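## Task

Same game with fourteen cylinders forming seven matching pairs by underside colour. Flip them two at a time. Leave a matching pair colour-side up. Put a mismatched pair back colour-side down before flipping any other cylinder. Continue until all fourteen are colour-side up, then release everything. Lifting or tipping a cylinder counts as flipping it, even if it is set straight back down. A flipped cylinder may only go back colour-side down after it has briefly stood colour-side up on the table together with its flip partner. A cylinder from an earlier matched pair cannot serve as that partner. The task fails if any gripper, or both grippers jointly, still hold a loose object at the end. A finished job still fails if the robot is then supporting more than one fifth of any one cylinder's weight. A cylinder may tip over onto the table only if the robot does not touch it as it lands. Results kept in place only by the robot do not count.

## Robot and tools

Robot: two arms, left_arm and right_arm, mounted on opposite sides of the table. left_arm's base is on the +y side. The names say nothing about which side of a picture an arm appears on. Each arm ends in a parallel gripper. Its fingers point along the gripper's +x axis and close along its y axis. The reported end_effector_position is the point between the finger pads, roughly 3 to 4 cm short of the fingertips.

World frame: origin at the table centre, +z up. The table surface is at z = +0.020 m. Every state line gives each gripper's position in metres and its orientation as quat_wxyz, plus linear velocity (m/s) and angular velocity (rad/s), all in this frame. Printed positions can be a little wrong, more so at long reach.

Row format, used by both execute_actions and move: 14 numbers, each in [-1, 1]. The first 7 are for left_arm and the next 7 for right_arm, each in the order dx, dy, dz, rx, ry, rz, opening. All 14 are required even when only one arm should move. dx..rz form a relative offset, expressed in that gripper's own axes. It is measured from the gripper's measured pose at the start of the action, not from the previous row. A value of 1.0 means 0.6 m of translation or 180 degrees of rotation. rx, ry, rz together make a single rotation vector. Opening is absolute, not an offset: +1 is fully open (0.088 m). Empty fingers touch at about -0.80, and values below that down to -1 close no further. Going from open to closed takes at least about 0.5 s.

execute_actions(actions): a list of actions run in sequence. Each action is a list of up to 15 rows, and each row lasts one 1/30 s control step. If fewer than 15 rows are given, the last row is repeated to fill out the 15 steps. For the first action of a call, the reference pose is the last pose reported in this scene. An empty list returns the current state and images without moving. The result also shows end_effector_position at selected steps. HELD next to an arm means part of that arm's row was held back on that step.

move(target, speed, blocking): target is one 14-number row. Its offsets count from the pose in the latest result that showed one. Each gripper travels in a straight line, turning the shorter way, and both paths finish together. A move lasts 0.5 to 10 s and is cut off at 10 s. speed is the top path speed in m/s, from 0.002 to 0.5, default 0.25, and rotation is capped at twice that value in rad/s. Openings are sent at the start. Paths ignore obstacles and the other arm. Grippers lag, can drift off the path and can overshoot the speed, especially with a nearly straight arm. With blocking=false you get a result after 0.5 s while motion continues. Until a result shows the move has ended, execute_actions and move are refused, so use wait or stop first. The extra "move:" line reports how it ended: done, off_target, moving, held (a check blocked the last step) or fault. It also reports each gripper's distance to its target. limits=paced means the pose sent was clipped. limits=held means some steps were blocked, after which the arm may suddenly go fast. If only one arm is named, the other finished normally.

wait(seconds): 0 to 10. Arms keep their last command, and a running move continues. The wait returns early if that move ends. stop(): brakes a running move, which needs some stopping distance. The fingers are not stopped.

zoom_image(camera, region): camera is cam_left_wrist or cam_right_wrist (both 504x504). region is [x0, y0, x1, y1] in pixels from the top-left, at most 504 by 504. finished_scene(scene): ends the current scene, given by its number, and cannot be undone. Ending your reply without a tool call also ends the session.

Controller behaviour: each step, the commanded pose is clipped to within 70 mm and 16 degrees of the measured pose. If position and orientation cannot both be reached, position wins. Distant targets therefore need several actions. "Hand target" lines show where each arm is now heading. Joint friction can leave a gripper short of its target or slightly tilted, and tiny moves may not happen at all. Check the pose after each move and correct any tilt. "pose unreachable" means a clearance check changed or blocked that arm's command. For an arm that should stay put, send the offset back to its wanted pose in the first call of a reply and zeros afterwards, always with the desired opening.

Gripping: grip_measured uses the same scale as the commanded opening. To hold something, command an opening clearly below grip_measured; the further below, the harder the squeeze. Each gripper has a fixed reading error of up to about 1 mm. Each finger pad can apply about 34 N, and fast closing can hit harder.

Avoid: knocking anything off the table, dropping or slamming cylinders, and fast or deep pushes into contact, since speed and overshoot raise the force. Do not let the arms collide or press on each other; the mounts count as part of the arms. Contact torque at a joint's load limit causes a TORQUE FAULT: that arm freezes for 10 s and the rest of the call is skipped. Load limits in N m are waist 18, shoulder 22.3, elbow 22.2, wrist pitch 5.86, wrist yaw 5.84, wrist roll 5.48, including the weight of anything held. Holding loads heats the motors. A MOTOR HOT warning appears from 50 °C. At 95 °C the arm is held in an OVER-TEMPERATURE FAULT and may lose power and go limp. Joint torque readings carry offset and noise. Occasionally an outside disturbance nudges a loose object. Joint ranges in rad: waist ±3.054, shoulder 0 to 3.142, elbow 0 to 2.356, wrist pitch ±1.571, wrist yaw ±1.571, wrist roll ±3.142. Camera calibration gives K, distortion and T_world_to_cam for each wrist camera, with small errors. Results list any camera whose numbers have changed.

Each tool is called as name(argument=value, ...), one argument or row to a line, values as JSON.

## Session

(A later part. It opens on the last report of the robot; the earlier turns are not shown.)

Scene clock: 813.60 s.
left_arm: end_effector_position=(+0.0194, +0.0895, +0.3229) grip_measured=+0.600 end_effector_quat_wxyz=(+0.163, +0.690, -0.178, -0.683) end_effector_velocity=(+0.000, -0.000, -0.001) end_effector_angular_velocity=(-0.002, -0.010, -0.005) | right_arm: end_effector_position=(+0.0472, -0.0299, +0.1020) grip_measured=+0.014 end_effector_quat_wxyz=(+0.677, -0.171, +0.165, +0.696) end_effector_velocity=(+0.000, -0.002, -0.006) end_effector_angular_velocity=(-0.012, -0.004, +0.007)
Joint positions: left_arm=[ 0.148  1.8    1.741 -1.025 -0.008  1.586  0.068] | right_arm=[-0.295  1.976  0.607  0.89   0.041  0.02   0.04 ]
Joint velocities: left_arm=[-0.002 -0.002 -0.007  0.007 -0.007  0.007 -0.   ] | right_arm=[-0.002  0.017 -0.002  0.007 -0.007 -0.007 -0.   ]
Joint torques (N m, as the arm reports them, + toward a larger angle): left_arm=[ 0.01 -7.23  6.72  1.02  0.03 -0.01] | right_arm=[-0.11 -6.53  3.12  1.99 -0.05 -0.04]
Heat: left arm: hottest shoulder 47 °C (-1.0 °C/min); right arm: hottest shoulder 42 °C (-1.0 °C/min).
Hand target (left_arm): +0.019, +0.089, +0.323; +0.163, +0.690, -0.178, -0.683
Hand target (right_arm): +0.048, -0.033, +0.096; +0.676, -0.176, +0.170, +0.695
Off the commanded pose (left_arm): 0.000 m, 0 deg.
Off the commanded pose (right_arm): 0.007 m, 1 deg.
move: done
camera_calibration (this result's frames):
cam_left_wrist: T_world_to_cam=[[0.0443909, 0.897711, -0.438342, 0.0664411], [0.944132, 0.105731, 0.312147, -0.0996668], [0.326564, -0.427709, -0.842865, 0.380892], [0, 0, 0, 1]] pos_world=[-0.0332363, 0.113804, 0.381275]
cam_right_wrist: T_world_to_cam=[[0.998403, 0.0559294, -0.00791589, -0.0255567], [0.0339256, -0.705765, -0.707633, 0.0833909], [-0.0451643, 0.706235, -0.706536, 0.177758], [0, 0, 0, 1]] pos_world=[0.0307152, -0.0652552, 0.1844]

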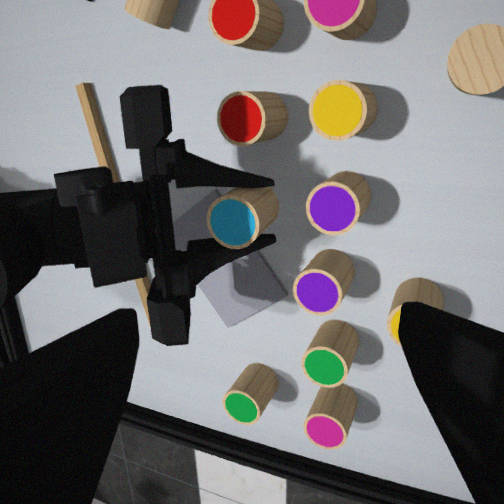

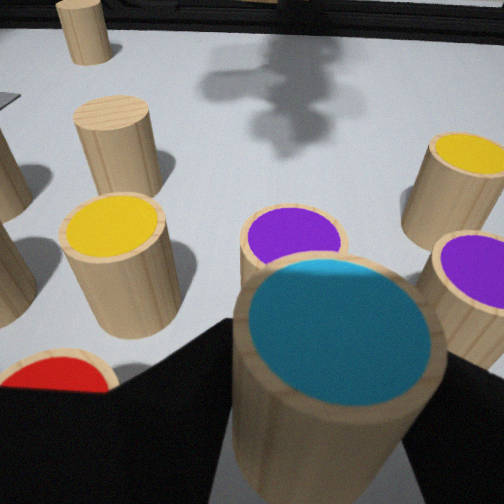

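move(
  target=[0.218,-0.177,0.135,0,0,-0.157,0.6, 0.03,0,-0.06,0,0.003,0,-0.4],
  speed=0.22,
)

move(
  target=[0,0,0,0,0,0,0.6, 0,0,0,0,0,0,0.37],
)

move(
  target=[0,0,0,0,0,0,0.6, -0.13,0,0.005,0,0,0,0.37],
  speed=0.15,
)

Scene clock: 817.43 s.
left_arm: end_effector_position=(-0.0558, +0.1250, +0.1571) grip_measured=+0.600 end_effector_quat_wxyz=(-0.007, +0.714, -0.005, -0.701) end_effector_velocity=(+0.001, +0.005, +0.000) end_effector_angular_velocity=(+0.020, -0.012, +0.019) | right_arm: end_effector_position=(+0.0473, -0.0311, +0.0653) grip_measured=+0.013 end_effector_quat_wxyz=(+0.677, -0.172, +0.167, +0.696) end_effector_velocity=(+0.000, -0.002, -0.003) end_effector_angular_velocity=(-0.012, -0.004, +0.007)
Joint positions: left_arm=[-0.044  2.125  1.636 -1.088 -0.018  1.387  0.068] | right_arm=[-0.295  2.145  0.606  1.055  0.041  0.02   0.04 ]
Joint velocities: left_arm=[-0.002 -0.002 -0.002 -0.022 -0.007 -0.022  0.   ] | right_arm=[-0.002  0.002 -0.002 -0.007 -0.007 -0.007 -0.   ]
Joint torques (N m, as the arm reports them, + toward a larger angle): left_arm=[-0.21 -7.7   6.57  0.02  0.25 -0.07] | right_arm=[ 0.   -6.75  3.44  2.04 -0.03  0.  ]
Heat: left arm: hottest shoulder 47 °C (-1.0 °C/min); right arm: hottest shoulder 42 °C (-1.0 °C/min).
Hand target (left_arm): -0.058, +0.124, +0.156; -0.008, +0.712, -0.003, -0.703
Hand target (right_arm): +0.048, -0.031, +0.062; +0.677, -0.174, +0.168, +0.695
Off the commanded pose (left_arm): 0.003 m, 0 deg.
Off the commanded pose (right_arm): 0.004 m, 0 deg.
move: done
camera_calibration (this result's frames):
cam_left_wrist: T_world_to_cam=[[0.0380829, 0.99863, 0.0358954, -0.122272], [0.93976, -0.0480032, 0.338448, 0.034173], [0.339707, 0.020844, -0.9403, 0.240841], [0, 0, 0, 1]] pos_world=[-0.109273, 0.118725, 0.219286]
cam_right_wrist: T_world_to_cam=[[0.998399, 0.0560708, -0.00749998, -0.0258896], [0.0345252, -0.708976, -0.704387, 0.0562454], [-0.0448128, 0.703, -0.709776, 0.152688], [0, 0, 0, 1]] pos_world=[0.0307486, -0.0660114, 0.147799]

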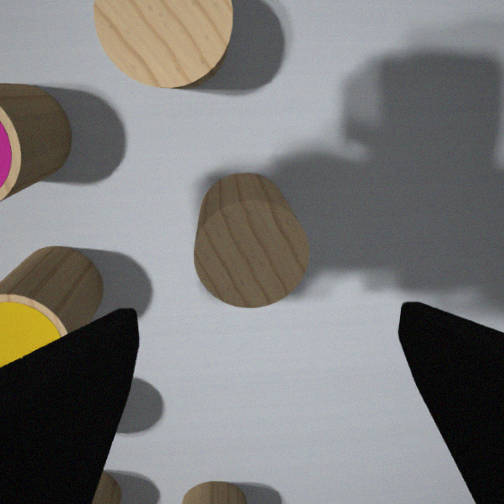

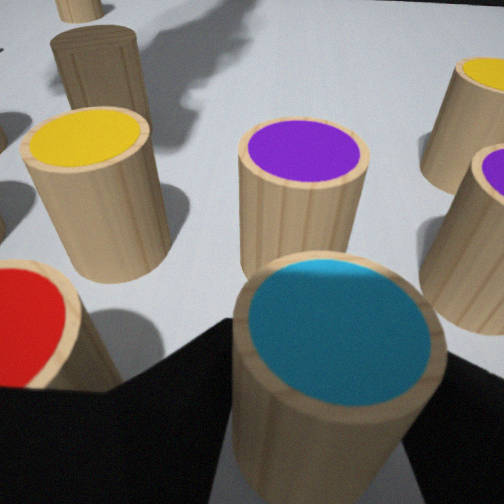

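Scene clock: 818.10 s.
left_arm: end_effector_position=(-0.0558, +0.1250, +0.1571) grip_measured=+0.600 end_effector_quat_wxyz=(-0.007, +0.714, -0.005, -0.701) end_effector_velocity=(+0.001, +0.002, +0.000) end_effector_angular_velocity=(+0.006, -0.009, -0.010) | right_arm: end_effector_position=(+0.0472, -0.0310, +0.0652) grip_measured=+0.369 end_effector_quat_wxyz=(+0.677, -0.172, +0.167, +0.696) end_effector_velocity=(+0.000, -0.001, -0.001) end_effector_angular_velocity=(-0.007, -0.004, +0.007)
Joint positions: left_arm=[-0.044  2.125  1.636 -1.088 -0.018  1.387  0.068] | right_arm=[-0.295  2.146  0.607  1.055  0.04   0.02   0.057]
Joint velocities: left_arm=[-0.002 -0.002 -0.002 -0.007 -0.007  0.007 -0.   ] | right_arm=[-0.002 -0.002 -0.002 -0.007 -0.007 -0.007  0.   ]
Joint torques (N m, as the arm reports them, + toward a larger angle): left_arm=[-0.02 -8.43  5.84  0.17  0.03  0.03] | right_arm=[ 0.06 -7.91  2.9   1.76  0.03 -0.01]
Heat: left arm: hottest shoulder 47 °C (-1.0 °C/min); right arm: hottest shoulder 42 °C (-1.0 °C/min).
Hand target (left_arm): -0.056, +0.125, +0.157; -0.007, +0.714, -0.005, -0.701
Hand target (right_arm): +0.047, -0.031, +0.065; +0.677, -0.172, +0.167, +0.696
Off the commanded pose (left_arm): 0.000 m, 0 deg.
Off the commanded pose (right_arm): 0.000 m, 0 deg.
move: done
camera_calibration (this result's frames):
cam_left_wrist: T_world_to_cam=[[0.0380829, 0.99863, 0.0358954, -0.122272], [0.93976, -0.0480032, 0.338448, 0.034173], [0.339707, 0.020844, -0.9403, 0.240841], [0, 0, 0, 1]] pos_world=[-0.109273, 0.118725, 0.219286]
cam_right_wrist: T_world_to_cam=[[0.998386, 0.0562304, -0.00801512, -0.025792], [0.0342761, -0.708986, -0.704389, 0.0562781], [-0.0452907, 0.702977, -0.709769, 0.152609], [0, 0, 0, 1]] pos_world=[0.0307331, -0.06593, 0.147752]

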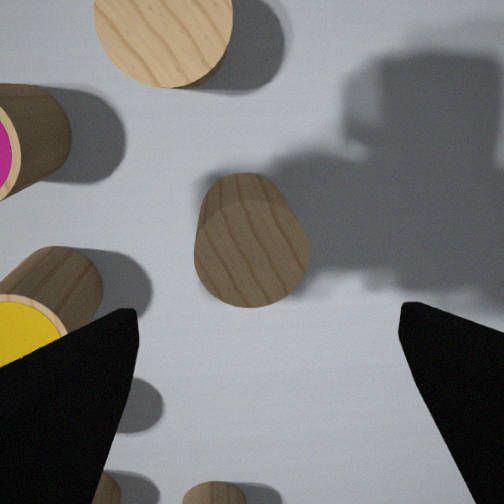

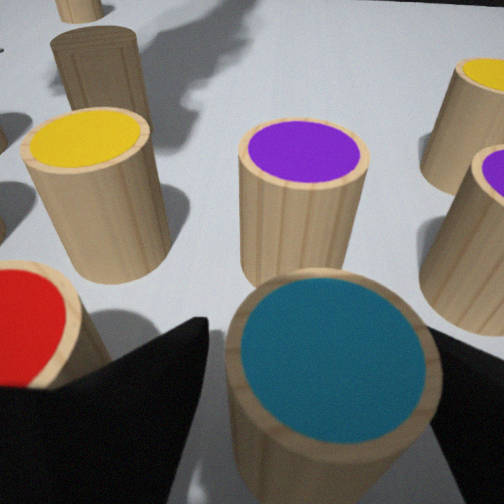

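Scene clock: 819.10 s.
left_arm: end_effector_position=(-0.0558, +0.1250, +0.1571) grip_measured=+0.600 end_effector_quat_wxyz=(-0.007, +0.714, -0.005, -0.701) end_effector_velocity=(+0.002, -0.000, -0.001) end_effector_angular_velocity=(-0.004, -0.007, -0.005) | right_arm: end_effector_position=(+0.0494, -0.0955, +0.1043) grip_measured=+0.370 end_effector_quat_wxyz=(+0.676, -0.172, +0.164, +0.697) end_effector_velocity=(-0.000, -0.003, +0.001) end_effector_angular_velocity=(-0.004, +0.029, +0.002)
Joint positions: left_arm=[-0.044  2.125  1.636 -1.088 -0.018  1.387  0.068] | right_arm=[-0.285  1.821  0.337  1.003  0.049  0.02   0.057]
Joint velocities: left_arm=[ 0.002 -0.002 -0.007  0.007 -0.007  0.007 -0.   ] | right_arm=[-0.007 -0.017 -0.012 -0.007 -0.022  0.022 -0.   ]
Joint torques (N m, as the arm reports them, + toward a larger angle): left_arm=[-0.03 -8.39  5.86  0.23  0.02 -0.01] | right_arm=[ 0.31 -6.64  2.05  1.55  0.11  0.17]
Heat: left arm: hottest shoulder 47 °C (-1.0 °C/min); right arm: hottest shoulder 42 °C (-1.0 °C/min).
Hand target (left_arm): -0.056, +0.125, +0.157; -0.007, +0.714, -0.005, -0.701
Hand target (right_arm): +0.049, -0.099, +0.104; +0.677, -0.172, +0.167, +0.696
Off the commanded pose (left_arm): 0.000 m, 0 deg.
Off the commanded pose (right_arm): 0.003 m, 0 deg.
move: done
camera_calibration (this result's frames):
cam_left_wrist: T_world_to_cam=[[0.0380829, 0.99863, 0.0358954, -0.122272], [0.93976, -0.0480032, 0.338448, 0.034173], [0.339707, 0.020844, -0.9403, 0.240841], [0, 0, 0, 1]] pos_world=[-0.109273, 0.118725, 0.219286]
cam_right_wrist: T_world_to_cam=[[0.998241, 0.059158, -0.00401409, -0.0241701], [0.0390108, -0.706239, -0.706898, 0.0382466], [-0.0446536, 0.705498, -0.707304, 0.225695], [0, 0, 0, 1]] pos_world=[0.0327136, -0.130786, 0.186574]

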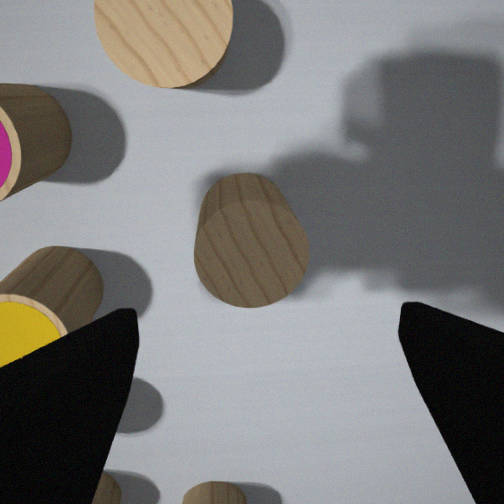

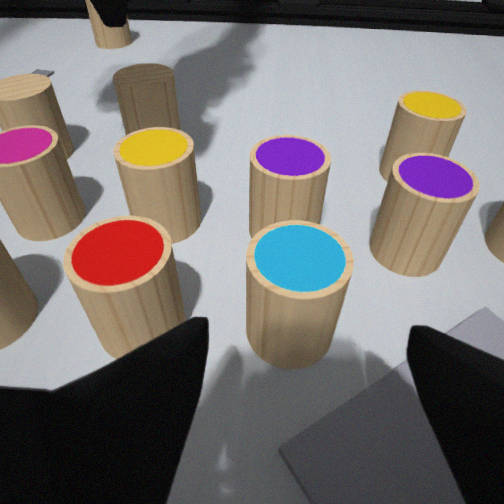

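move(
  target=[0.118,0.003,0.01,0,-0.006,0,0.6, -0.08,0.04,0.203,0,-0.154,0,1],
  speed=0.17,
)

move(
  target=[0,0,0,0,0,0,-0.4, 0,0,0,0.3,0,0,1],
  speed=0.5,
)

move(
  target=[-0.13,0,0,0,0,0,-0.4, 0,0,0,0.3,0,0,1],
  speed=0.5,
)

move(
  target=[-0.185,0.112,-0.138,0,0,0.168,-0.4, 0,0,0,0.4,0,0,1],
  speed=0.5,
)

Scene clock: 823.90 s.
left_arm: end_effector_position=(-0.0584, +0.1213, +0.0908) grip_measured=+0.600 end_effector_quat_wxyz=(-0.003, +0.708, -0.009, -0.706) end_effector_velocity=(+0.000, -0.000, +0.003) end_effector_angular_velocity=(-0.004, -0.007, +0.005) | right_arm: end_effector_position=(+0.0244, -0.0843, +0.2273) grip_measured=+1.000 end_effector_quat_wxyz=(+0.694, -0.006, +0.006, +0.720) end_effector_velocity=(-0.000, +0.000, +0.000) end_effector_angular_velocity=(-0.002, -0.022, +0.005)
Joint positions: left_arm=[-0.044  2.22   1.51  -0.853 -0.005  1.387  0.068] | right_arm=[-0.178  1.625  0.319  1.29   0.155  0.003  0.088]
Joint velocities: left_arm=[-0.002 -0.007  0.002 -0.007 -0.007 -0.007 -0.   ] | right_arm=[-0.002 -0.002  0.002 -0.007 -0.007 -0.022  0.   ]
Joint torques (N m, as the arm reports them, + toward a larger angle): left_arm=[-0.26 -7.71  4.77  0.44  0.24 -0.04] | right_arm=[ 0.25 -6.22  5.31  1.99  0.08 -0.19]
Heat: left arm: hottest shoulder 47 °C (-1.0 °C/min); right arm: hottest shoulder 42 °C (+0.0 °C/min).
Hand target (left_arm): -0.060, +0.124, +0.086; -0.007, +0.707, -0.005, -0.707
Hand target (right_arm): +0.023, -0.083, +0.234; +0.695, +0.000, -0.002, +0.719
Off the commanded pose (left_arm): 0.006 m, 1 deg.
Off the commanded pose (right_arm): 0.007 m, 1 deg.
move: done
camera_calibration (this result's frames):
cam_left_wrist: T_world_to_cam=[[0.0385316, 0.99897, 0.0239452, -0.115026], [0.944662, -0.0442282, 0.325051, 0.0599319], [0.325775, 0.0100954, -0.945393, 0.180467], [0, 0, 0, 1]] pos_world=[-0.110975, 0.115737, 0.153886]
cam_right_wrist: T_world_to_cam=[[0.997903, 0.0646002, 0.00401212, -0.000723981], [0.0242575, -0.315806, -0.948514, 0.222255], [-0.0600072, 0.946622, -0.316711, 0.235614], [0, 0, 0, 1]] pos_world=[0.00946966, -0.152802, 0.285437]

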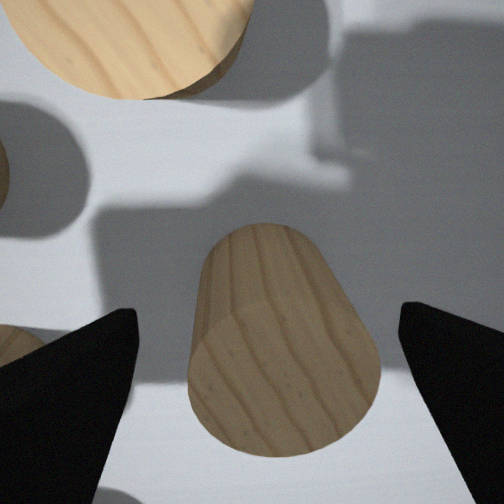

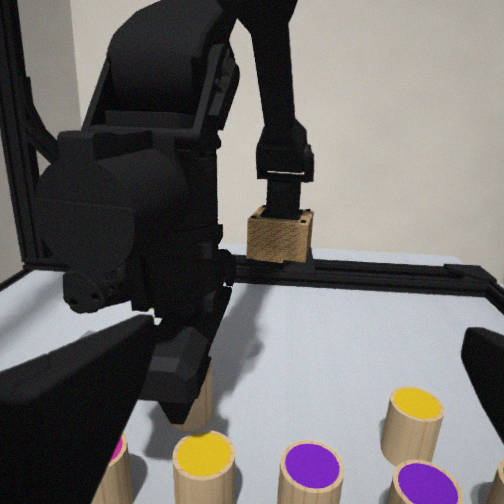

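Scene clock: 825.43 s.
left_arm: end_effector_position=(-0.0583, +0.1215, +0.0908) grip_measured=+0.038 end_effector_quat_wxyz=(-0.003, +0.709, -0.009, -0.706) end_effector_velocity=(+0.000, +0.001, +0.002) end_effector_angular_velocity=(+0.001, -0.008, +0.020) | right_arm: end_effector_position=(+0.0245, -0.0843, +0.2273) grip_measured=+1.000 end_effector_quat_wxyz=(+0.623, +0.308, +0.330, +0.640) end_effector_velocity=(-0.002, +0.000, +0.000) end_effector_angular_velocity=(-0.003, +0.007, +0.010)
Joint positions: left_arm=[-0.044  2.22   1.51  -0.854 -0.005  1.387  0.041] | right_arm=[-0.178  1.625  0.319  1.29   0.155  0.938  0.088]
Joint velocities: left_arm=[-0.002 -0.007 -0.002 -0.007 -0.007 -0.022 -0.   ] | right_arm=[ 0.002 -0.002  0.002 -0.007 -0.007  0.007  0.   ]
Joint torques (N m, as the arm reports them, + toward a larger angle): left_arm=[-0.03 -8.41  5.51  0.28  0.04 -0.01] | right_arm=[ 0.05 -5.37  4.25  1.82  0.    0.13]
Heat: left arm: hottest shoulder 48 °C (+0.0 °C/min); right arm: hottest shoulder 42 °C (+0.0 °C/min).
Hand target (left_arm): -0.058, +0.121, +0.091; -0.003, +0.708, -0.009, -0.706
Hand target (right_arm): +0.024, -0.084, +0.227; +0.621, +0.310, +0.332, +0.638
Off the commanded pose (left_arm): 0.000 m, 0 deg.
Off the commanded pose (right_arm): 0.000 m, 0 deg.
move: done
camera_calibration (this result's frames):
cam_left_wrist: T_world_to_cam=[[0.038526, 0.998943, 0.0250742, -0.115372], [0.944588, -0.0445928, 0.325216, 0.0599213], [0.325991, 0.0111555, -0.945307, 0.180323], [0, 0, 0, 1]] pos_world=[-0.11094, 0.115911, 0.153866]
cam_right_wrist: T_world_to_cam=[[0.596225, 0.0367331, -0.801977, 0.189927], [-0.748318, -0.336355, -0.571739, 0.15384], [-0.290751, 0.941018, -0.173055, 0.208153], [0, 0, 0, 1]] pos_world=[0.0624028, -0.151108, 0.276295]

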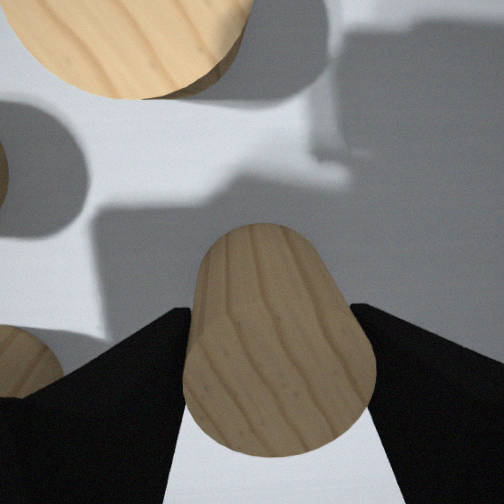

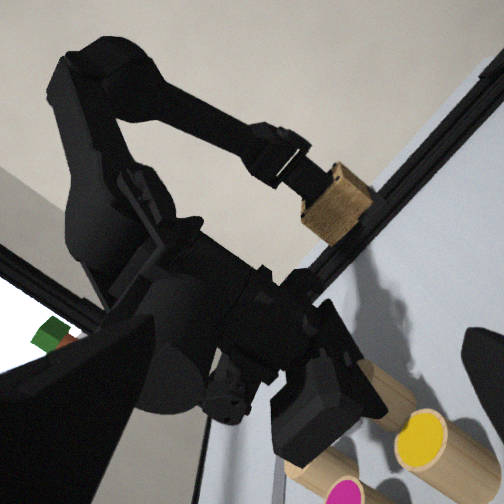

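Scene clock: 826.97 s.
left_arm: end_effector_position=(-0.0577, +0.1248, +0.1601) grip_measured=+0.036 end_effector_quat_wxyz=(-0.012, +0.710, -0.001, -0.704) end_effector_velocity=(-0.002, +0.001, -0.000) end_effector_angular_velocity=(+0.009, +0.006, -0.024) | right_arm: end_effector_position=(+0.0245, -0.0843, +0.2273) grip_measured=+1.000 end_effector_quat_wxyz=(+0.417, +0.555, +0.582, +0.422) end_effector_velocity=(+0.002, -0.001, +0.003) end_effector_angular_velocity=(+0.012, +0.010, -0.010)
Joint positions: left_arm=[-0.044  2.133  1.66  -1.115 -0.005  1.387  0.041] | right_arm=[-0.178  1.625  0.319  1.29   0.155  1.873  0.088]
Joint velocities: left_arm=[-0.002  0.002  0.002 -0.007  0.007  0.022 -0.   ] | right_arm=[-0.002 -0.007 -0.002  0.007  0.007  0.007  0.   ]
Joint torques (N m, as the arm reports them, + toward a larger angle): left_arm=[-0.22 -9.95  7.02 -0.06  0.03 -0.06] | right_arm=[ 0.08 -5.34  4.31  1.83  0.01  0.16]
Heat: left arm: hottest shoulder 48 °C (+0.0 °C/min); right arm: hottest shoulder 41 °C (-1.0 °C/min).
Hand target (left_arm): -0.059, +0.122, +0.169; -0.004, +0.708, -0.009, -0.706
Hand target (right_arm): +0.024, -0.084, +0.227; +0.415, +0.557, +0.584, +0.420
Off the commanded pose (left_arm): 0.009 m, 1 deg.
Off the commanded pose (right_arm): 0.000 m, 0 deg.
move: off_target (left_arm)
camera_calibration (this result's frames):
cam_left_wrist: T_world_to_cam=[[0.0383564, 0.99811, 0.0480229, -0.123988], [0.943071, -0.0520464, 0.328493, 0.037235], [0.330371, 0.0326892, -0.943285, 0.242772], [0, 0, 0, 1]] pos_world=[-0.110564, 0.117755, 0.222725]
cam_right_wrist: T_world_to_cam=[[-0.29029, 0.00300472, -0.956934, 0.243993], [-0.904342, -0.327824, 0.273307, -0.0337378], [-0.312885, 0.944734, 0.0978816, 0.147413], [0, 0, 0, 1]] pos_world=[0.0864417, -0.151059, 0.228277]

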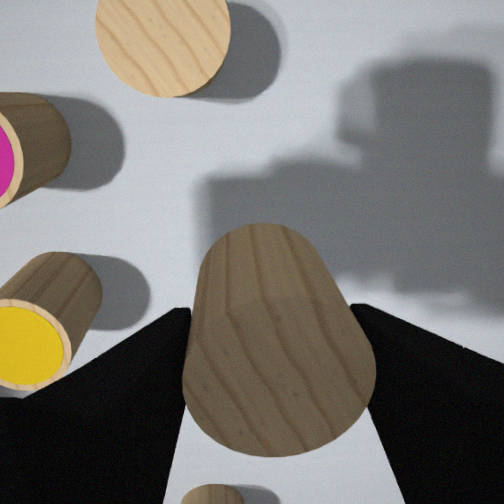

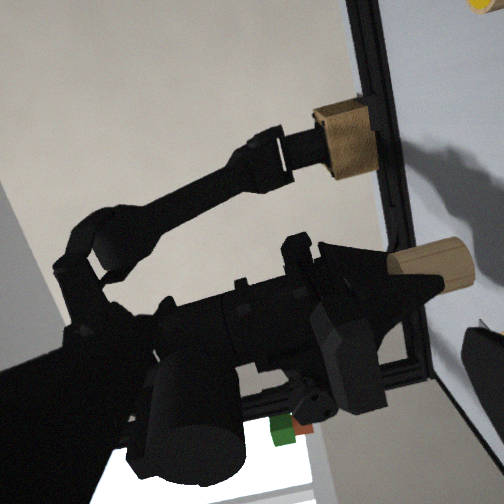

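Scene clock: 828.80 s.
left_arm: end_effector_position=(+0.0219, +0.0556, +0.2611) grip_measured=+0.035 end_effector_quat_wxyz=(+0.163, +0.690, -0.177, -0.683) end_effector_velocity=(-0.000, +0.002, -0.003) end_effector_angular_velocity=(+0.012, -0.010, -0.006) | right_arm: end_effector_position=(+0.0245, -0.0843, +0.2273) grip_measured=+1.000 end_effector_quat_wxyz=(+0.014, +0.694, +0.719, +0.002) end_effector_velocity=(-0.000, -0.000, -0.003) end_effector_angular_velocity=(-0.012, +0.005, +0.005)
Joint positions: left_arm=[ 0.156  1.918  1.649 -0.816 -0.005  1.591  0.041] | right_arm=[-0.178  1.625  0.319  1.29   0.155  3.122  0.088]
Joint velocities: left_arm=[-0.002  0.002 -0.002 -0.007 -0.007  0.007 -0.   ] | right_arm=[-0.002  0.002 -0.002 -0.007 -0.007  0.007  0.   ]
Joint torques (N m, as the arm reports them, + toward a larger angle): left_arm=[ 0.12 -9.57  7.63  1.27  0.24  0.08] | right_arm=[ 0.07 -5.36  4.28  1.83 -0.01  0.1 ]
Heat: left arm: hottest shoulder 49 °C (+1.0 °C/min); right arm: hottest shoulder 41 °C (-1.0 °C/min).
Hand target (left_arm): +0.022, +0.054, +0.271; +0.172, +0.686, -0.188, -0.682
Hand target (right_arm): +0.024, -0.084, +0.227; +0.011, +0.694, +0.719, -0.001
Off the commanded pose (left_arm): 0.010 m, 2 deg.
Off the commanded pose (right_arm): 0.000 m, 0 deg.
move: off_target (left_arm)
camera_calibration (this result's frames):
cam_left_wrist: T_world_to_cam=[[0.0429603, 0.898276, -0.437327, 0.0693599], [0.944345, 0.106384, 0.31128, -0.0789821], [0.32614, -0.42636, -0.843712, 0.313684], [0, 0, 0, 1]] pos_world=[-0.0306985, 0.0798405, 0.319578]
cam_right_wrist: T_world_to_cam=[[-0.999588, -0.00651823, -0.0279473, 0.0493422], [-0.0249235, -0.285559, 0.958037, -0.20735], [-0.0142253, 0.958339, 0.285279, 0.0986524], [0, 0, 0, 1]] pos_world=[0.0455573, -0.153431, 0.171884]

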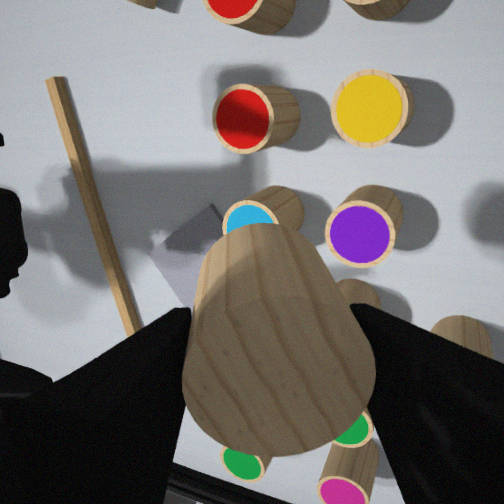

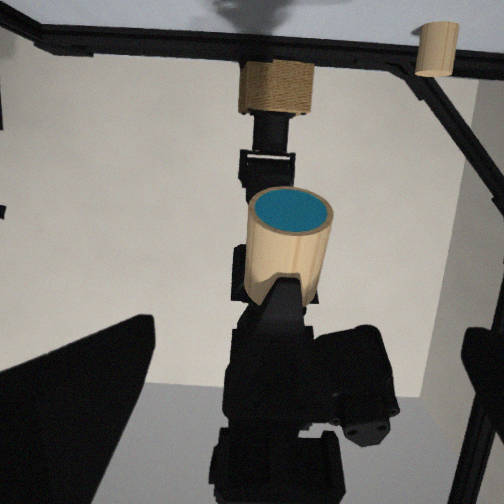

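move(
  target=[0,0,0,0,0,0,-0.4, 0.192,0.008,0.0045,0.004,0.003,0,1],
  speed=0.15,
)

move(
  target=[0,0,0,0,0,0,-0.4, 0,0,0,0,0,0,-0.4],
)

move(
  target=[0,0,0,0,0,0,0.45, 0,0,0,0,0,0,-0.4],
)

move(
  target=[-0.115,0,0,0,0,0,0.45, 0,0,0,0,0,0,-0.4],
)

move(
  target=[0,0,0,0,0,0,1, 0,0,0,-0.99,0,0,-0.4],
  speed=0.5,
)

move(
  target=[0,0,0,0,0,0,1, -0.267,-0.354,-0.085,-0.01,0.153,0,-0.4],
  speed=0.3,
)

move(
  target=[0,0,0,0,0,0,1, 0.055,0,-0.105,0,0,0,-0.4],
  speed=0.15,
)

Scene clock: 836.97 s.
left_arm: end_effector_position=(+0.0219, +0.0556, +0.2613) grip_measured=+0.034 end_effector_quat_wxyz=(+0.163, +0.690, -0.177, -0.683) end_effector_velocity=(-0.000, +0.002, -0.001) end_effector_angular_velocity=(+0.007, +0.004, +0.020) | right_arm: end_effector_position=(+0.0247, +0.0278, +0.2264) grip_measured=+1.000 end_effector_quat_wxyz=(+0.006, +0.695, +0.719, +0.006) end_effector_velocity=(-0.000, +0.003, -0.001) end_effector_angular_velocity=(-0.002, -0.008, +0.005)
Joint positions: left_arm=[ 0.156  1.918  1.649 -0.816 -0.005  1.592  0.041] | right_arm=[-0.242  1.963  0.769  1.194  0.092  3.125  0.088]
Joint velocities: left_arm=[-0.002 -0.002 -0.002 -0.007 -0.007 -0.022 -0.   ] | right_arm=[-0.002  0.007  0.012 -0.007 -0.007 -0.007  0.   ]
Joint torques (N m, as the arm reports them, + toward a larger angle): left_arm=[-0.04 -7.95  6.7   0.98  0.03 -0.02] | right_arm=[-0.14 -7.19  6.28  1.62 -0.14  0.15]
Heat: left arm: hottest shoulder 50 °C (+2.0 °C/min); right arm: hottest shoulder 41 °C (-1.0 °C/min). Fold the left arm in close to its base before you think long.
Hand target (left_arm): +0.022, +0.056, +0.261; +0.163, +0.690, -0.177, -0.683
Hand target (right_arm): +0.025, +0.031, +0.223; +0.006, +0.695, +0.719, +0.001
Off the commanded pose (left_arm): 0.000 m, 0 deg.
Off the commanded pose (right_arm): 0.005 m, 1 deg.
MOTOR HOT: a motor of the left arm reached 50 °C. Now the hottest motor of the left arm, joint 2 (shoulder), reports 50 °C. The temperature limit of the motors' drives, at which the controller stops that arm, is 95 °C. To cool a motor, set the load down, stop pushing, or move to a pose that needs little force.
move: done
camera_calibration (this result's frames):
cam_left_wrist: T_world_to_cam=[[0.0433408, 0.897928, -0.438003, 0.0696883], [0.944325, 0.106302, 0.311367, -0.0790586], [0.326146, -0.427112, -0.843329, 0.313778], [0, 0, 0, 1]] pos_world=[-0.0307008, 0.0798475, 0.319758]
cam_right_wrist: T_world_to_cam=[[-0.999754, -0.0057044, -0.0214427, 0.0488164], [-0.0187296, -0.301188, 0.953381, -0.173116], [-0.0118967, 0.953548, 0.301007, -0.0120156], [0, 0, 0, 1]] pos_world=[0.0454191, -0.0404047, 0.169709]

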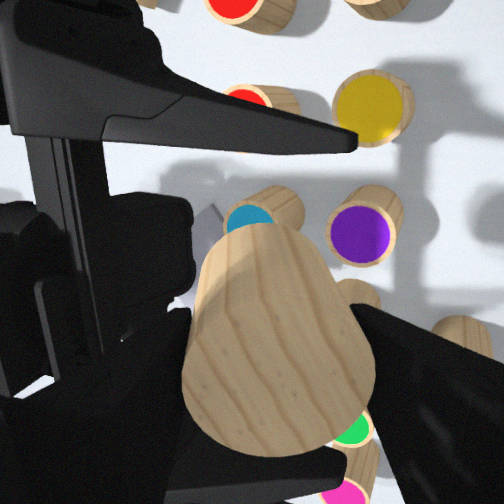

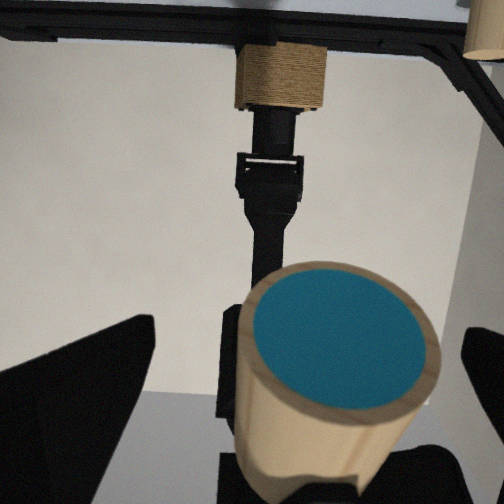

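Scene clock: 837.47 s.
left_arm: end_effector_position=(+0.0222, +0.0556, +0.2613) grip_measured=+0.034 end_effector_quat_wxyz=(+0.163, +0.690, -0.177, -0.683) end_effector_velocity=(-0.002, +0.001, +0.001) end_effector_angular_velocity=(+0.002, -0.003, +0.003) | right_arm: end_effector_position=(+0.0244, +0.0278, +0.2263) grip_measured=+0.016 end_effector_quat_wxyz=(+0.005, +0.694, +0.720, +0.005) end_effector_velocity=(+0.002, -0.000, +0.002) end_effector_angular_velocity=(+0.009, -0.036, -0.010)
Joint positions: left_arm=[ 0.156  1.918  1.649 -0.816 -0.005  1.592  0.041] | right_arm=[-0.241  1.964  0.769  1.194  0.091  3.126  0.04 ]
Joint velocities: left_arm=[-0.007 -0.002  0.002 -0.007 -0.007 -0.007 -0.   ] | right_arm=[-0.002 -0.002 -0.002  0.007  0.007 -0.037 -0.   ]
Joint torques (N m, as the arm reports them, + toward a larger angle): left_arm=[-0.04 -7.96  6.82  1.01  0.04 -0.06] | right_arm=[ 0.02 -8.53  4.75  1.84  0.04 -0.05]
Heat: left arm: hottest shoulder 50 °C (+2.0 °C/min); right arm: hottest shoulder 41 °C (-1.0 °C/min). Fold the left arm in close to its base before you think long.
Hand target (left_arm): +0.022, +0.056, +0.261; +0.163, +0.689, -0.177, -0.683
Hand target (right_arm): +0.025, +0.028, +0.226; +0.006, +0.695, +0.719, +0.006
Off the commanded pose (left_arm): 0.000 m, 0 deg.
Off the commanded pose (right_arm): 0.000 m, 0 deg.
MOTOR HOT: still on. Now the hottest motor of the left arm, joint 2 (shoulder), reports 50 °C; a drive's own limit is 95 °C.
move: done
camera_calibration (this result's frames):
cam_left_wrist: T_world_to_cam=[[0.0437353, 0.897932, -0.437955, 0.0696542], [0.943997, 0.106361, 0.312341, -0.0795847], [0.327042, -0.427089, -0.842994, 0.313575], [0, 0, 0, 1]] pos_world=[-0.0304708, 0.0798443, 0.319705]
cam_right_wrist: T_world_to_cam=[[-0.999768, -0.0072308, -0.020299, 0.0482405], [-0.0171796, -0.301177, 0.953414, -0.173082], [-0.0130075, 0.953541, 0.300982, -0.0119493], [0, 0, 0, 1]] pos_world=[0.0451004, -0.0403852, 0.169594]

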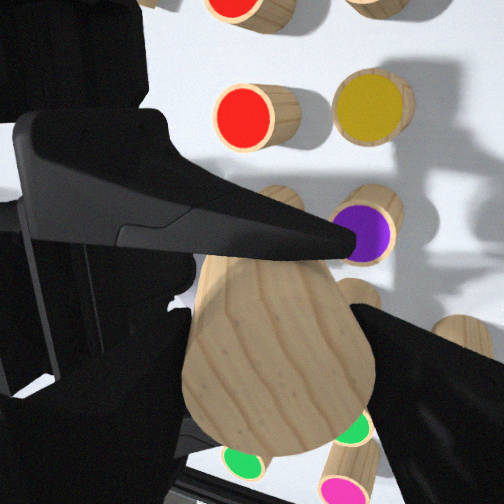

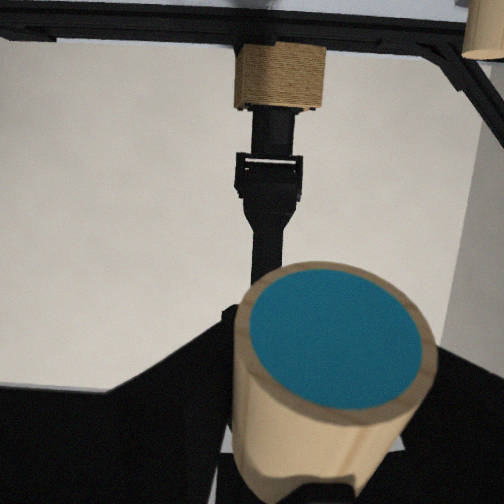

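Scene clock: 838.13 s.
left_arm: end_effector_position=(+0.0222, +0.0556, +0.2613) grip_measured=+0.448 end_effector_quat_wxyz=(+0.163, +0.690, -0.177, -0.683) end_effector_velocity=(-0.002, +0.002, -0.003) end_effector_angular_velocity=(+0.012, +0.010, +0.001) | right_arm: end_effector_position=(+0.0244, +0.0278, +0.2263) grip_measured=+0.016 end_effector_quat_wxyz=(+0.005, +0.694, +0.720, +0.005) end_effector_velocity=(+0.000, -0.001, +0.002) end_effector_angular_velocity=(+0.008, -0.006, +0.005)
Joint positions: left_arm=[ 0.156  1.918  1.649 -0.816 -0.005  1.592  0.061] | right_arm=[-0.241  1.964  0.769  1.194  0.091  3.126  0.04 ]
Joint velocities: left_arm=[-0.002  0.002 -0.002 -0.007  0.007 -0.007  0.001] | right_arm=[-0.002 -0.002 -0.002  0.007 -0.007 -0.007 -0.   ]
Joint torques (N m, as the arm reports them, + toward a larger angle): left_arm=[-0.13 -8.06  6.86  1.01  0.03 -0.02] | right_arm=[ 0.06 -8.47  4.84  1.85  0.01 -0.03]
Heat: left arm: hottest shoulder 50 °C (+2.0 °C/min); right arm: hottest shoulder 41 °C (-1.0 °C/min). Fold the left arm in close to its base before you think long.
Hand target (left_arm): +0.022, +0.056, +0.261; +0.163, +0.690, -0.177, -0.683
Hand target (right_arm): +0.024, +0.028, +0.226; +0.005, +0.694, +0.720, +0.005
Off the commanded pose (left_arm): 0.000 m, 0 deg.
Off the commanded pose (right_arm): 0.000 m, 0 deg.
MOTOR HOT: still on. Now the hottest motor of the left arm, joint 2 (shoulder), reports 50 °C; a drive's own limit is 95 °C.
move: done
camera_calibration (this result's frames):
cam_left_wrist: T_world_to_cam=[[0.0437353, 0.897932, -0.437955, 0.0696542], [0.943997, 0.106361, 0.312341, -0.0795847], [0.327042, -0.427089, -0.842994, 0.313575], [0, 0, 0, 1]] pos_world=[-0.0304708, 0.0798443, 0.319705]
cam_right_wrist: T_world_to_cam=[[-0.999768, -0.0072308, -0.020299, 0.0482405], [-0.0171796, -0.301177, 0.953414, -0.173082], [-0.0130075, 0.953541, 0.300982, -0.0119493], [0, 0, 0, 1]] pos_world=[0.0451004, -0.0403852, 0.169594]

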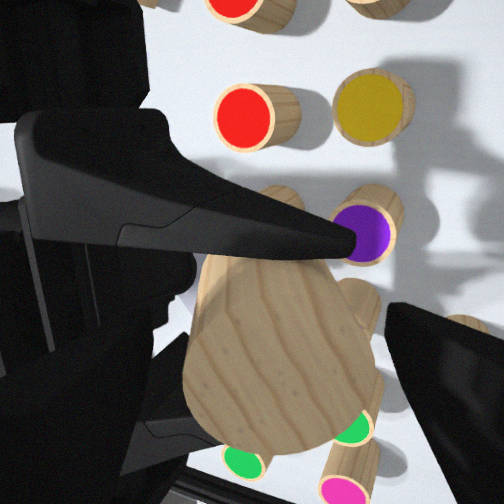

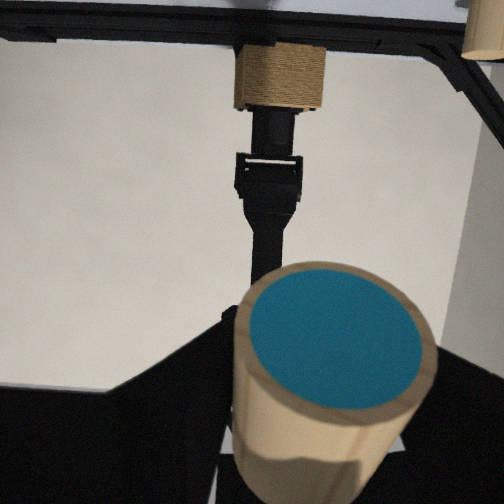

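Scene clock: 839.00 s.
left_arm: end_effector_position=(+0.0222, +0.0876, +0.3171) grip_measured=+0.450 end_effector_quat_wxyz=(+0.159, +0.691, -0.174, -0.684) end_effector_velocity=(+0.000, +0.003, +0.001) end_effector_angular_velocity=(+0.012, -0.003, +0.007) | right_arm: end_effector_position=(+0.0247, +0.0278, +0.2261) grip_measured=+0.016 end_effector_quat_wxyz=(+0.006, +0.695, +0.719, +0.005) end_effector_velocity=(+0.000, -0.001, -0.001) end_effector_angular_velocity=(-0.006, -0.038, +0.005)
Joint positions: left_arm=[ 0.156  1.813  1.739 -1.022 -0.005  1.593  0.061] | right_arm=[-0.242  1.964  0.769  1.193  0.091  3.126  0.04 ]
Joint velocities: left_arm=[-0.002 -0.002  0.007 -0.022 -0.007 -0.007  0.   ] | right_arm=[-0.002 -0.002 -0.002 -0.007 -0.007 -0.037 -0.   ]
Joint torques (N m, as the arm reports them, + toward a larger angle): left_arm=[-0.18 -7.71  7.67  0.77  0.   -0.09] | right_arm=[ 0.07 -8.46  4.78  1.93 -0.01 -0.03]
Heat: left arm: hottest shoulder 50 °C (+2.0 °C/min); right arm: hottest shoulder 41 °C (-1.0 °C/min). Fold the left arm in close to its base before you think long.
Hand target (left_arm): +0.021, +0.087, +0.322; +0.163, +0.690, -0.178, -0.683
Hand target (right_arm): +0.024, +0.028, +0.226; +0.005, +0.694, +0.720, +0.005
Off the commanded pose (left_arm): 0.005 m, 1 deg.
Off the commanded pose (right_arm): 0.000 m, 0 deg.
MOTOR HOT: still on. Now the hottest motor of the left arm, joint 2 (shoulder), reports 50 °C; a drive's own limit is 95 °C.
move: done
camera_calibration (this result's frames):
cam_left_wrist: T_world_to_cam=[[0.044501, 0.902694, -0.427976, 0.0617534], [0.943954, 0.102258, 0.313837, -0.100556], [0.327062, -0.417956, -0.847551, 0.374921], [0, 0, 0, 1]] pos_world=[-0.0304499, 0.111239, 0.375752]
cam_right_wrist: T_world_to_cam=[[-0.999772, -0.00610975, -0.0204364, 0.0485342], [-0.0176619, -0.300074, 0.953752, -0.172928], [-0.0119596, 0.953896, 0.299898, -0.0116821], [0, 0, 0, 1]] pos_world=[0.0453292, -0.0404511, 0.169426]

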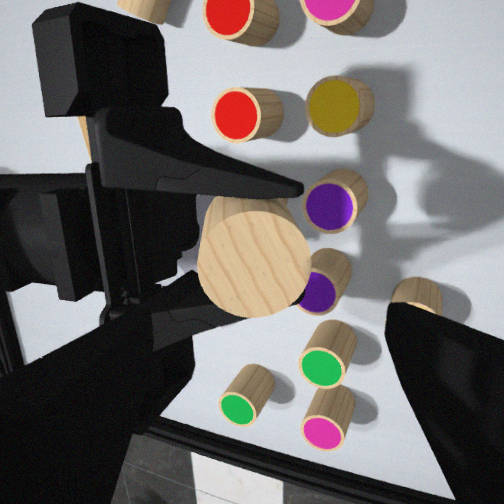

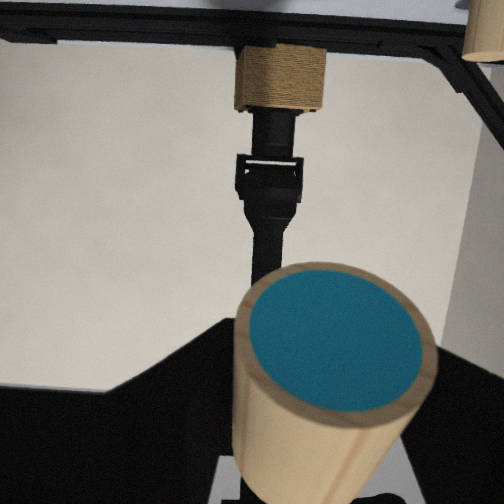

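Scene clock: 842.70 s.
left_arm: end_effector_position=(+0.0222, +0.0876, +0.3171) grip_measured=+1.000 end_effector_quat_wxyz=(+0.159, +0.691, -0.174, -0.684) end_effector_velocity=(+0.000, +0.002, -0.001) end_effector_angular_velocity=(+0.007, -0.003, +0.007) | right_arm: end_effector_position=(+0.0247, +0.0278, +0.2261) grip_measured=+0.016 end_effector_quat_wxyz=(+0.695, +0.008, +0.009, +0.719) end_effector_velocity=(+0.000, -0.001, +0.004) end_effector_angular_velocity=(+0.013, -0.020, +0.005)
Joint positions: left_arm=[ 0.156  1.813  1.739 -1.022 -0.005  1.593  0.088] | right_arm=[-0.242  1.964  0.769  1.193  0.092  0.024  0.04 ]
Joint velocities: left_arm=[-0.002 -0.002 -0.002 -0.007 -0.007 -0.007  0.   ] | right_arm=[-0.002 -0.007 -0.002  0.007 -0.007 -0.022 -0.   ]
Joint torques (N m, as the arm reports them, + toward a larger angle): left_arm=[-0.04 -7.25  6.7   1.03  0.06  0.01] | right_arm=[ 0.02 -8.46  4.79  1.85 -0.02 -0.17]
Heat: left arm: hottest shoulder 50 °C (+2.0 °C/min); right arm: hottest shoulder 41 °C (-1.0 °C/min). Fold the left arm in close to its base before you think long.
Hand target (left_arm): +0.022, +0.088, +0.317; +0.159, +0.691, -0.174, -0.684
Hand target (right_arm): +0.025, +0.028, +0.226; +0.695, +0.005, +0.006, +0.719
Off the commanded pose (left_arm): 0.000 m, 0 deg.
Off the commanded pose (right_arm): 0.000 m, 0 deg.
MOTOR HOT: still on. Now the hottest motor of the left arm, joint 2 (shoulder), reports 50 °C; a drive's own limit is 95 °C.
move: done
camera_calibration (this result's frames):
cam_left_wrist: T_world_to_cam=[[0.0441202, 0.902871, -0.427641, 0.061557], [0.943974, 0.102459, 0.313711, -0.10053], [0.327056, -0.417523, -0.847767, 0.37495], [0, 0, 0, 1]] pos_world=[-0.0304476, 0.111273, 0.375732]
cam_right_wrist: T_world_to_cam=[[0.997791, 0.0637623, -0.0186618, -0.00312598], [0.00143795, -0.301555, -0.953448, 0.25783], [-0.0664216, 0.951314, -0.30098, 0.125584], [0, 0, 0, 1]] pos_world=[0.0110898, -0.0415201, 0.283567]

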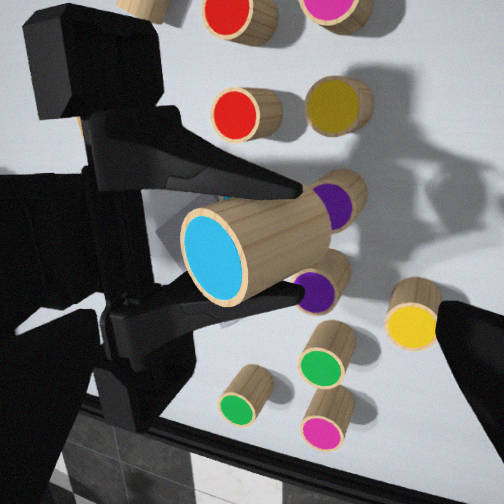

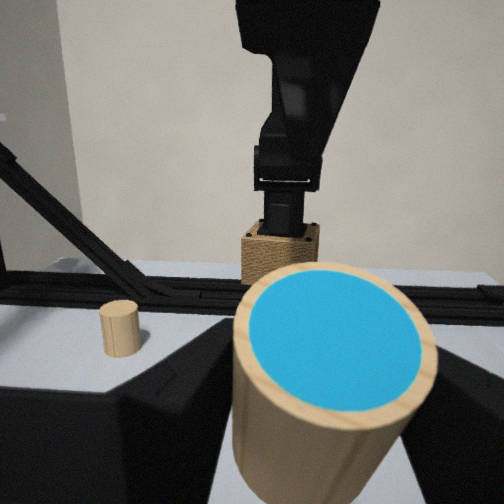

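Scene clock: 844.20 s.
left_arm: end_effector_position=(+0.0222, +0.0876, +0.3171) grip_measured=+1.000 end_effector_quat_wxyz=(+0.159, +0.691, -0.174, -0.684) end_effector_velocity=(+0.000, +0.001, +0.001) end_effector_angular_velocity=(+0.002, +0.004, +0.020) | right_arm: end_effector_position=(+0.2388, -0.1268, +0.1650) grip_measured=+0.016 end_effector_quat_wxyz=(+0.673, -0.176, +0.173, +0.697) end_effector_velocity=(+0.002, -0.003, -0.002) end_effector_angular_velocity=(-0.017, +0.015, -0.003)
Joint positions: left_arm=[ 0.156  1.813  1.739 -1.022 -0.005  1.593  0.088] | right_arm=[-1.088  1.586  0.582  0.361 -0.647 -0.419  0.04 ]
Joint velocities: left_arm=[-0.002 -0.002  0.002 -0.007 -0.007 -0.022  0.   ] | right_arm=[-0.012 -0.002  0.007 -0.037 -0.007 -0.007 -0.   ]
Joint torques (N m, as the arm reports them, + toward a larger angle): left_arm=[-0.1  -7.19  6.67  0.95  0.04  0.  ] | right_arm=[-0.38 -7.05  6.77  1.42 -0.39 -0.14]
Heat: left arm: hottest shoulder 50 °C (+2.0 °C/min); right arm: hottest shoulder 41 °C (-1.0 °C/min). Fold the left arm in close to its base before you think long.
Hand target (left_arm): +0.022, +0.088, +0.317; +0.159, +0.691, -0.174, -0.684
Hand target (right_arm): +0.242, -0.125, +0.172; +0.674, -0.177, +0.161, +0.699
Off the commanded pose (left_arm): 0.000 m, 0 deg.
Off the commanded pose (right_arm): 0.006 m, 1 deg.
MOTOR HOT: still on. Now the hottest motor of the left arm, joint 2 (shoulder), reports 50 °C; a drive's own limit is 95 °C.
move: done
camera_calibration (this result's frames):
cam_left_wrist: T_world_to_cam=[[0.0441202, 0.902871, -0.427641, 0.061557], [0.943974, 0.102459, 0.313711, -0.10053], [0.327056, -0.417523, -0.847767, 0.37495], [0, 0, 0, 1]] pos_world=[-0.0304476, 0.111273, 0.375732]
cam_right_wrist: T_world_to_cam=[[0.997929, 0.062759, -0.0140839, -0.208957], [0.0354556, -0.719442, -0.693647, 0.048687], [-0.0536652, 0.691711, -0.720178, 0.301712], [0, 0, 0, 1]] pos_world=[0.22299, -0.160556, 0.248115]

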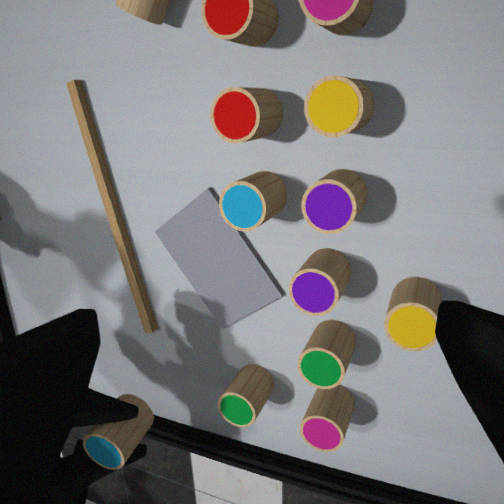

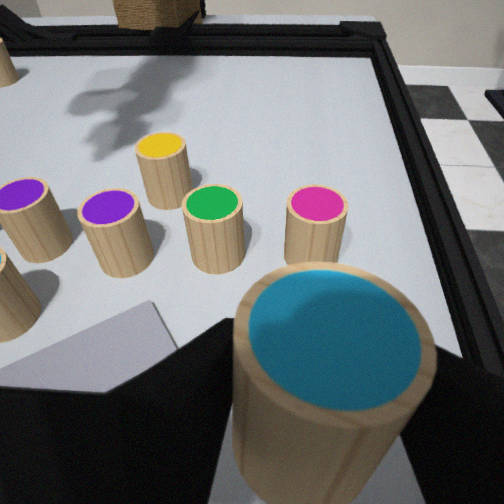

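Scene clock: 845.17 s.
left_arm: end_effector_position=(+0.0222, +0.0877, +0.3169) grip_measured=+1.000 end_effector_quat_wxyz=(+0.159, +0.691, -0.174, -0.684) end_effector_velocity=(+0.000, +0.003, -0.002) end_effector_angular_velocity=(+0.012, -0.016, +0.009) | right_arm: end_effector_position=(+0.2404, -0.1254, +0.0993) grip_measured=+0.016 end_effector_quat_wxyz=(+0.674, -0.176, +0.166, +0.697) end_effector_velocity=(+0.001, +0.001, -0.001) end_effector_angular_velocity=(+0.009, -0.008, +0.007)
Joint positions: left_arm=[ 0.156  1.813  1.739 -1.022 -0.005  1.593  0.088] | right_arm=[-1.089  1.885  0.504  0.751 -0.647 -0.421  0.04 ]
Joint velocities: left_arm=[-0.007 -0.002 -0.007 -0.007 -0.022 -0.007  0.   ] | right_arm=[-0.002  0.017  0.002  0.022 -0.007 -0.007 -0.   ]
Joint torques (N m, as the arm reports them, + toward a larger angle): left_arm=[-0.1  -7.29  6.72  0.98  0.03  0.  ] | right_arm=[-0.13 -5.45  2.64  1.72 -0.34 -0.01]
Heat: left arm: hottest shoulder 50 °C (+2.0 °C/min); right arm: hottest shoulder 41 °C (-1.0 °C/min). Fold the left arm in close to its base before you think long.
Hand target (left_arm): +0.022, +0.088, +0.317; +0.159, +0.691, -0.174, -0.684
Hand target (right_arm): +0.239, -0.128, +0.094; +0.673, -0.176, +0.173, +0.698
Off the commanded pose (left_arm): 0.000 m, 0 deg.
Off the commanded pose (right_arm): 0.006 m, 1 deg.
MOTOR HOT: still on. Now the hottest motor of the left arm, joint 2 (shoulder), reports 50 °C; a drive's own limit is 95 °C.
move: done
camera_calibration (this result's frames):
cam_left_wrist: T_world_to_cam=[[0.0441204, 0.903034, -0.427297, 0.0613241], [0.943974, 0.102339, 0.31375, -0.100497], [0.327057, -0.4172, -0.847926, 0.374884], [0, 0, 0, 1]] pos_world=[-0.0304476, 0.111308, 0.375608]
cam_right_wrist: T_world_to_cam=[[0.998009, 0.062986, -0.00325738, -0.212625], [0.0426878, -0.7126, -0.700271, 0.00382702], [-0.0464284, 0.698737, -0.71387, 0.25201], [0, 0, 0, 1]] pos_world=[0.223739, -0.159969, 0.18189]

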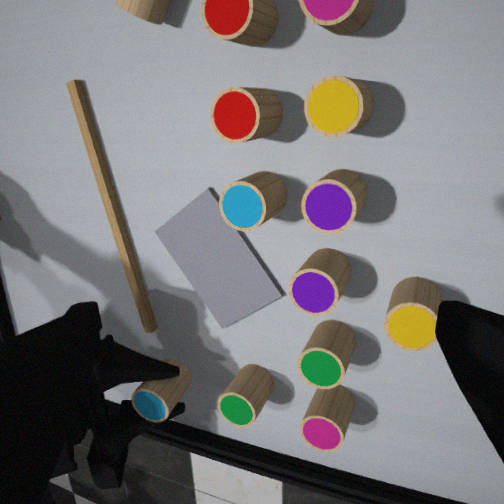

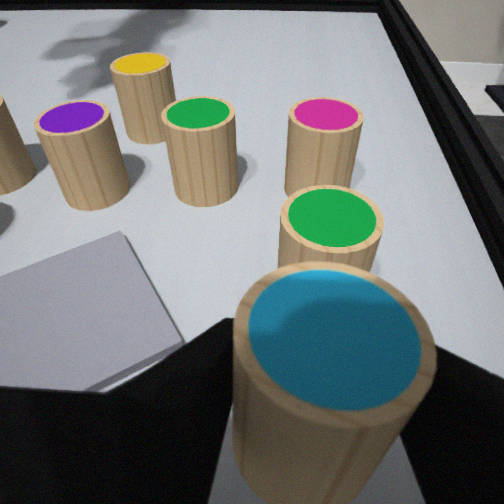

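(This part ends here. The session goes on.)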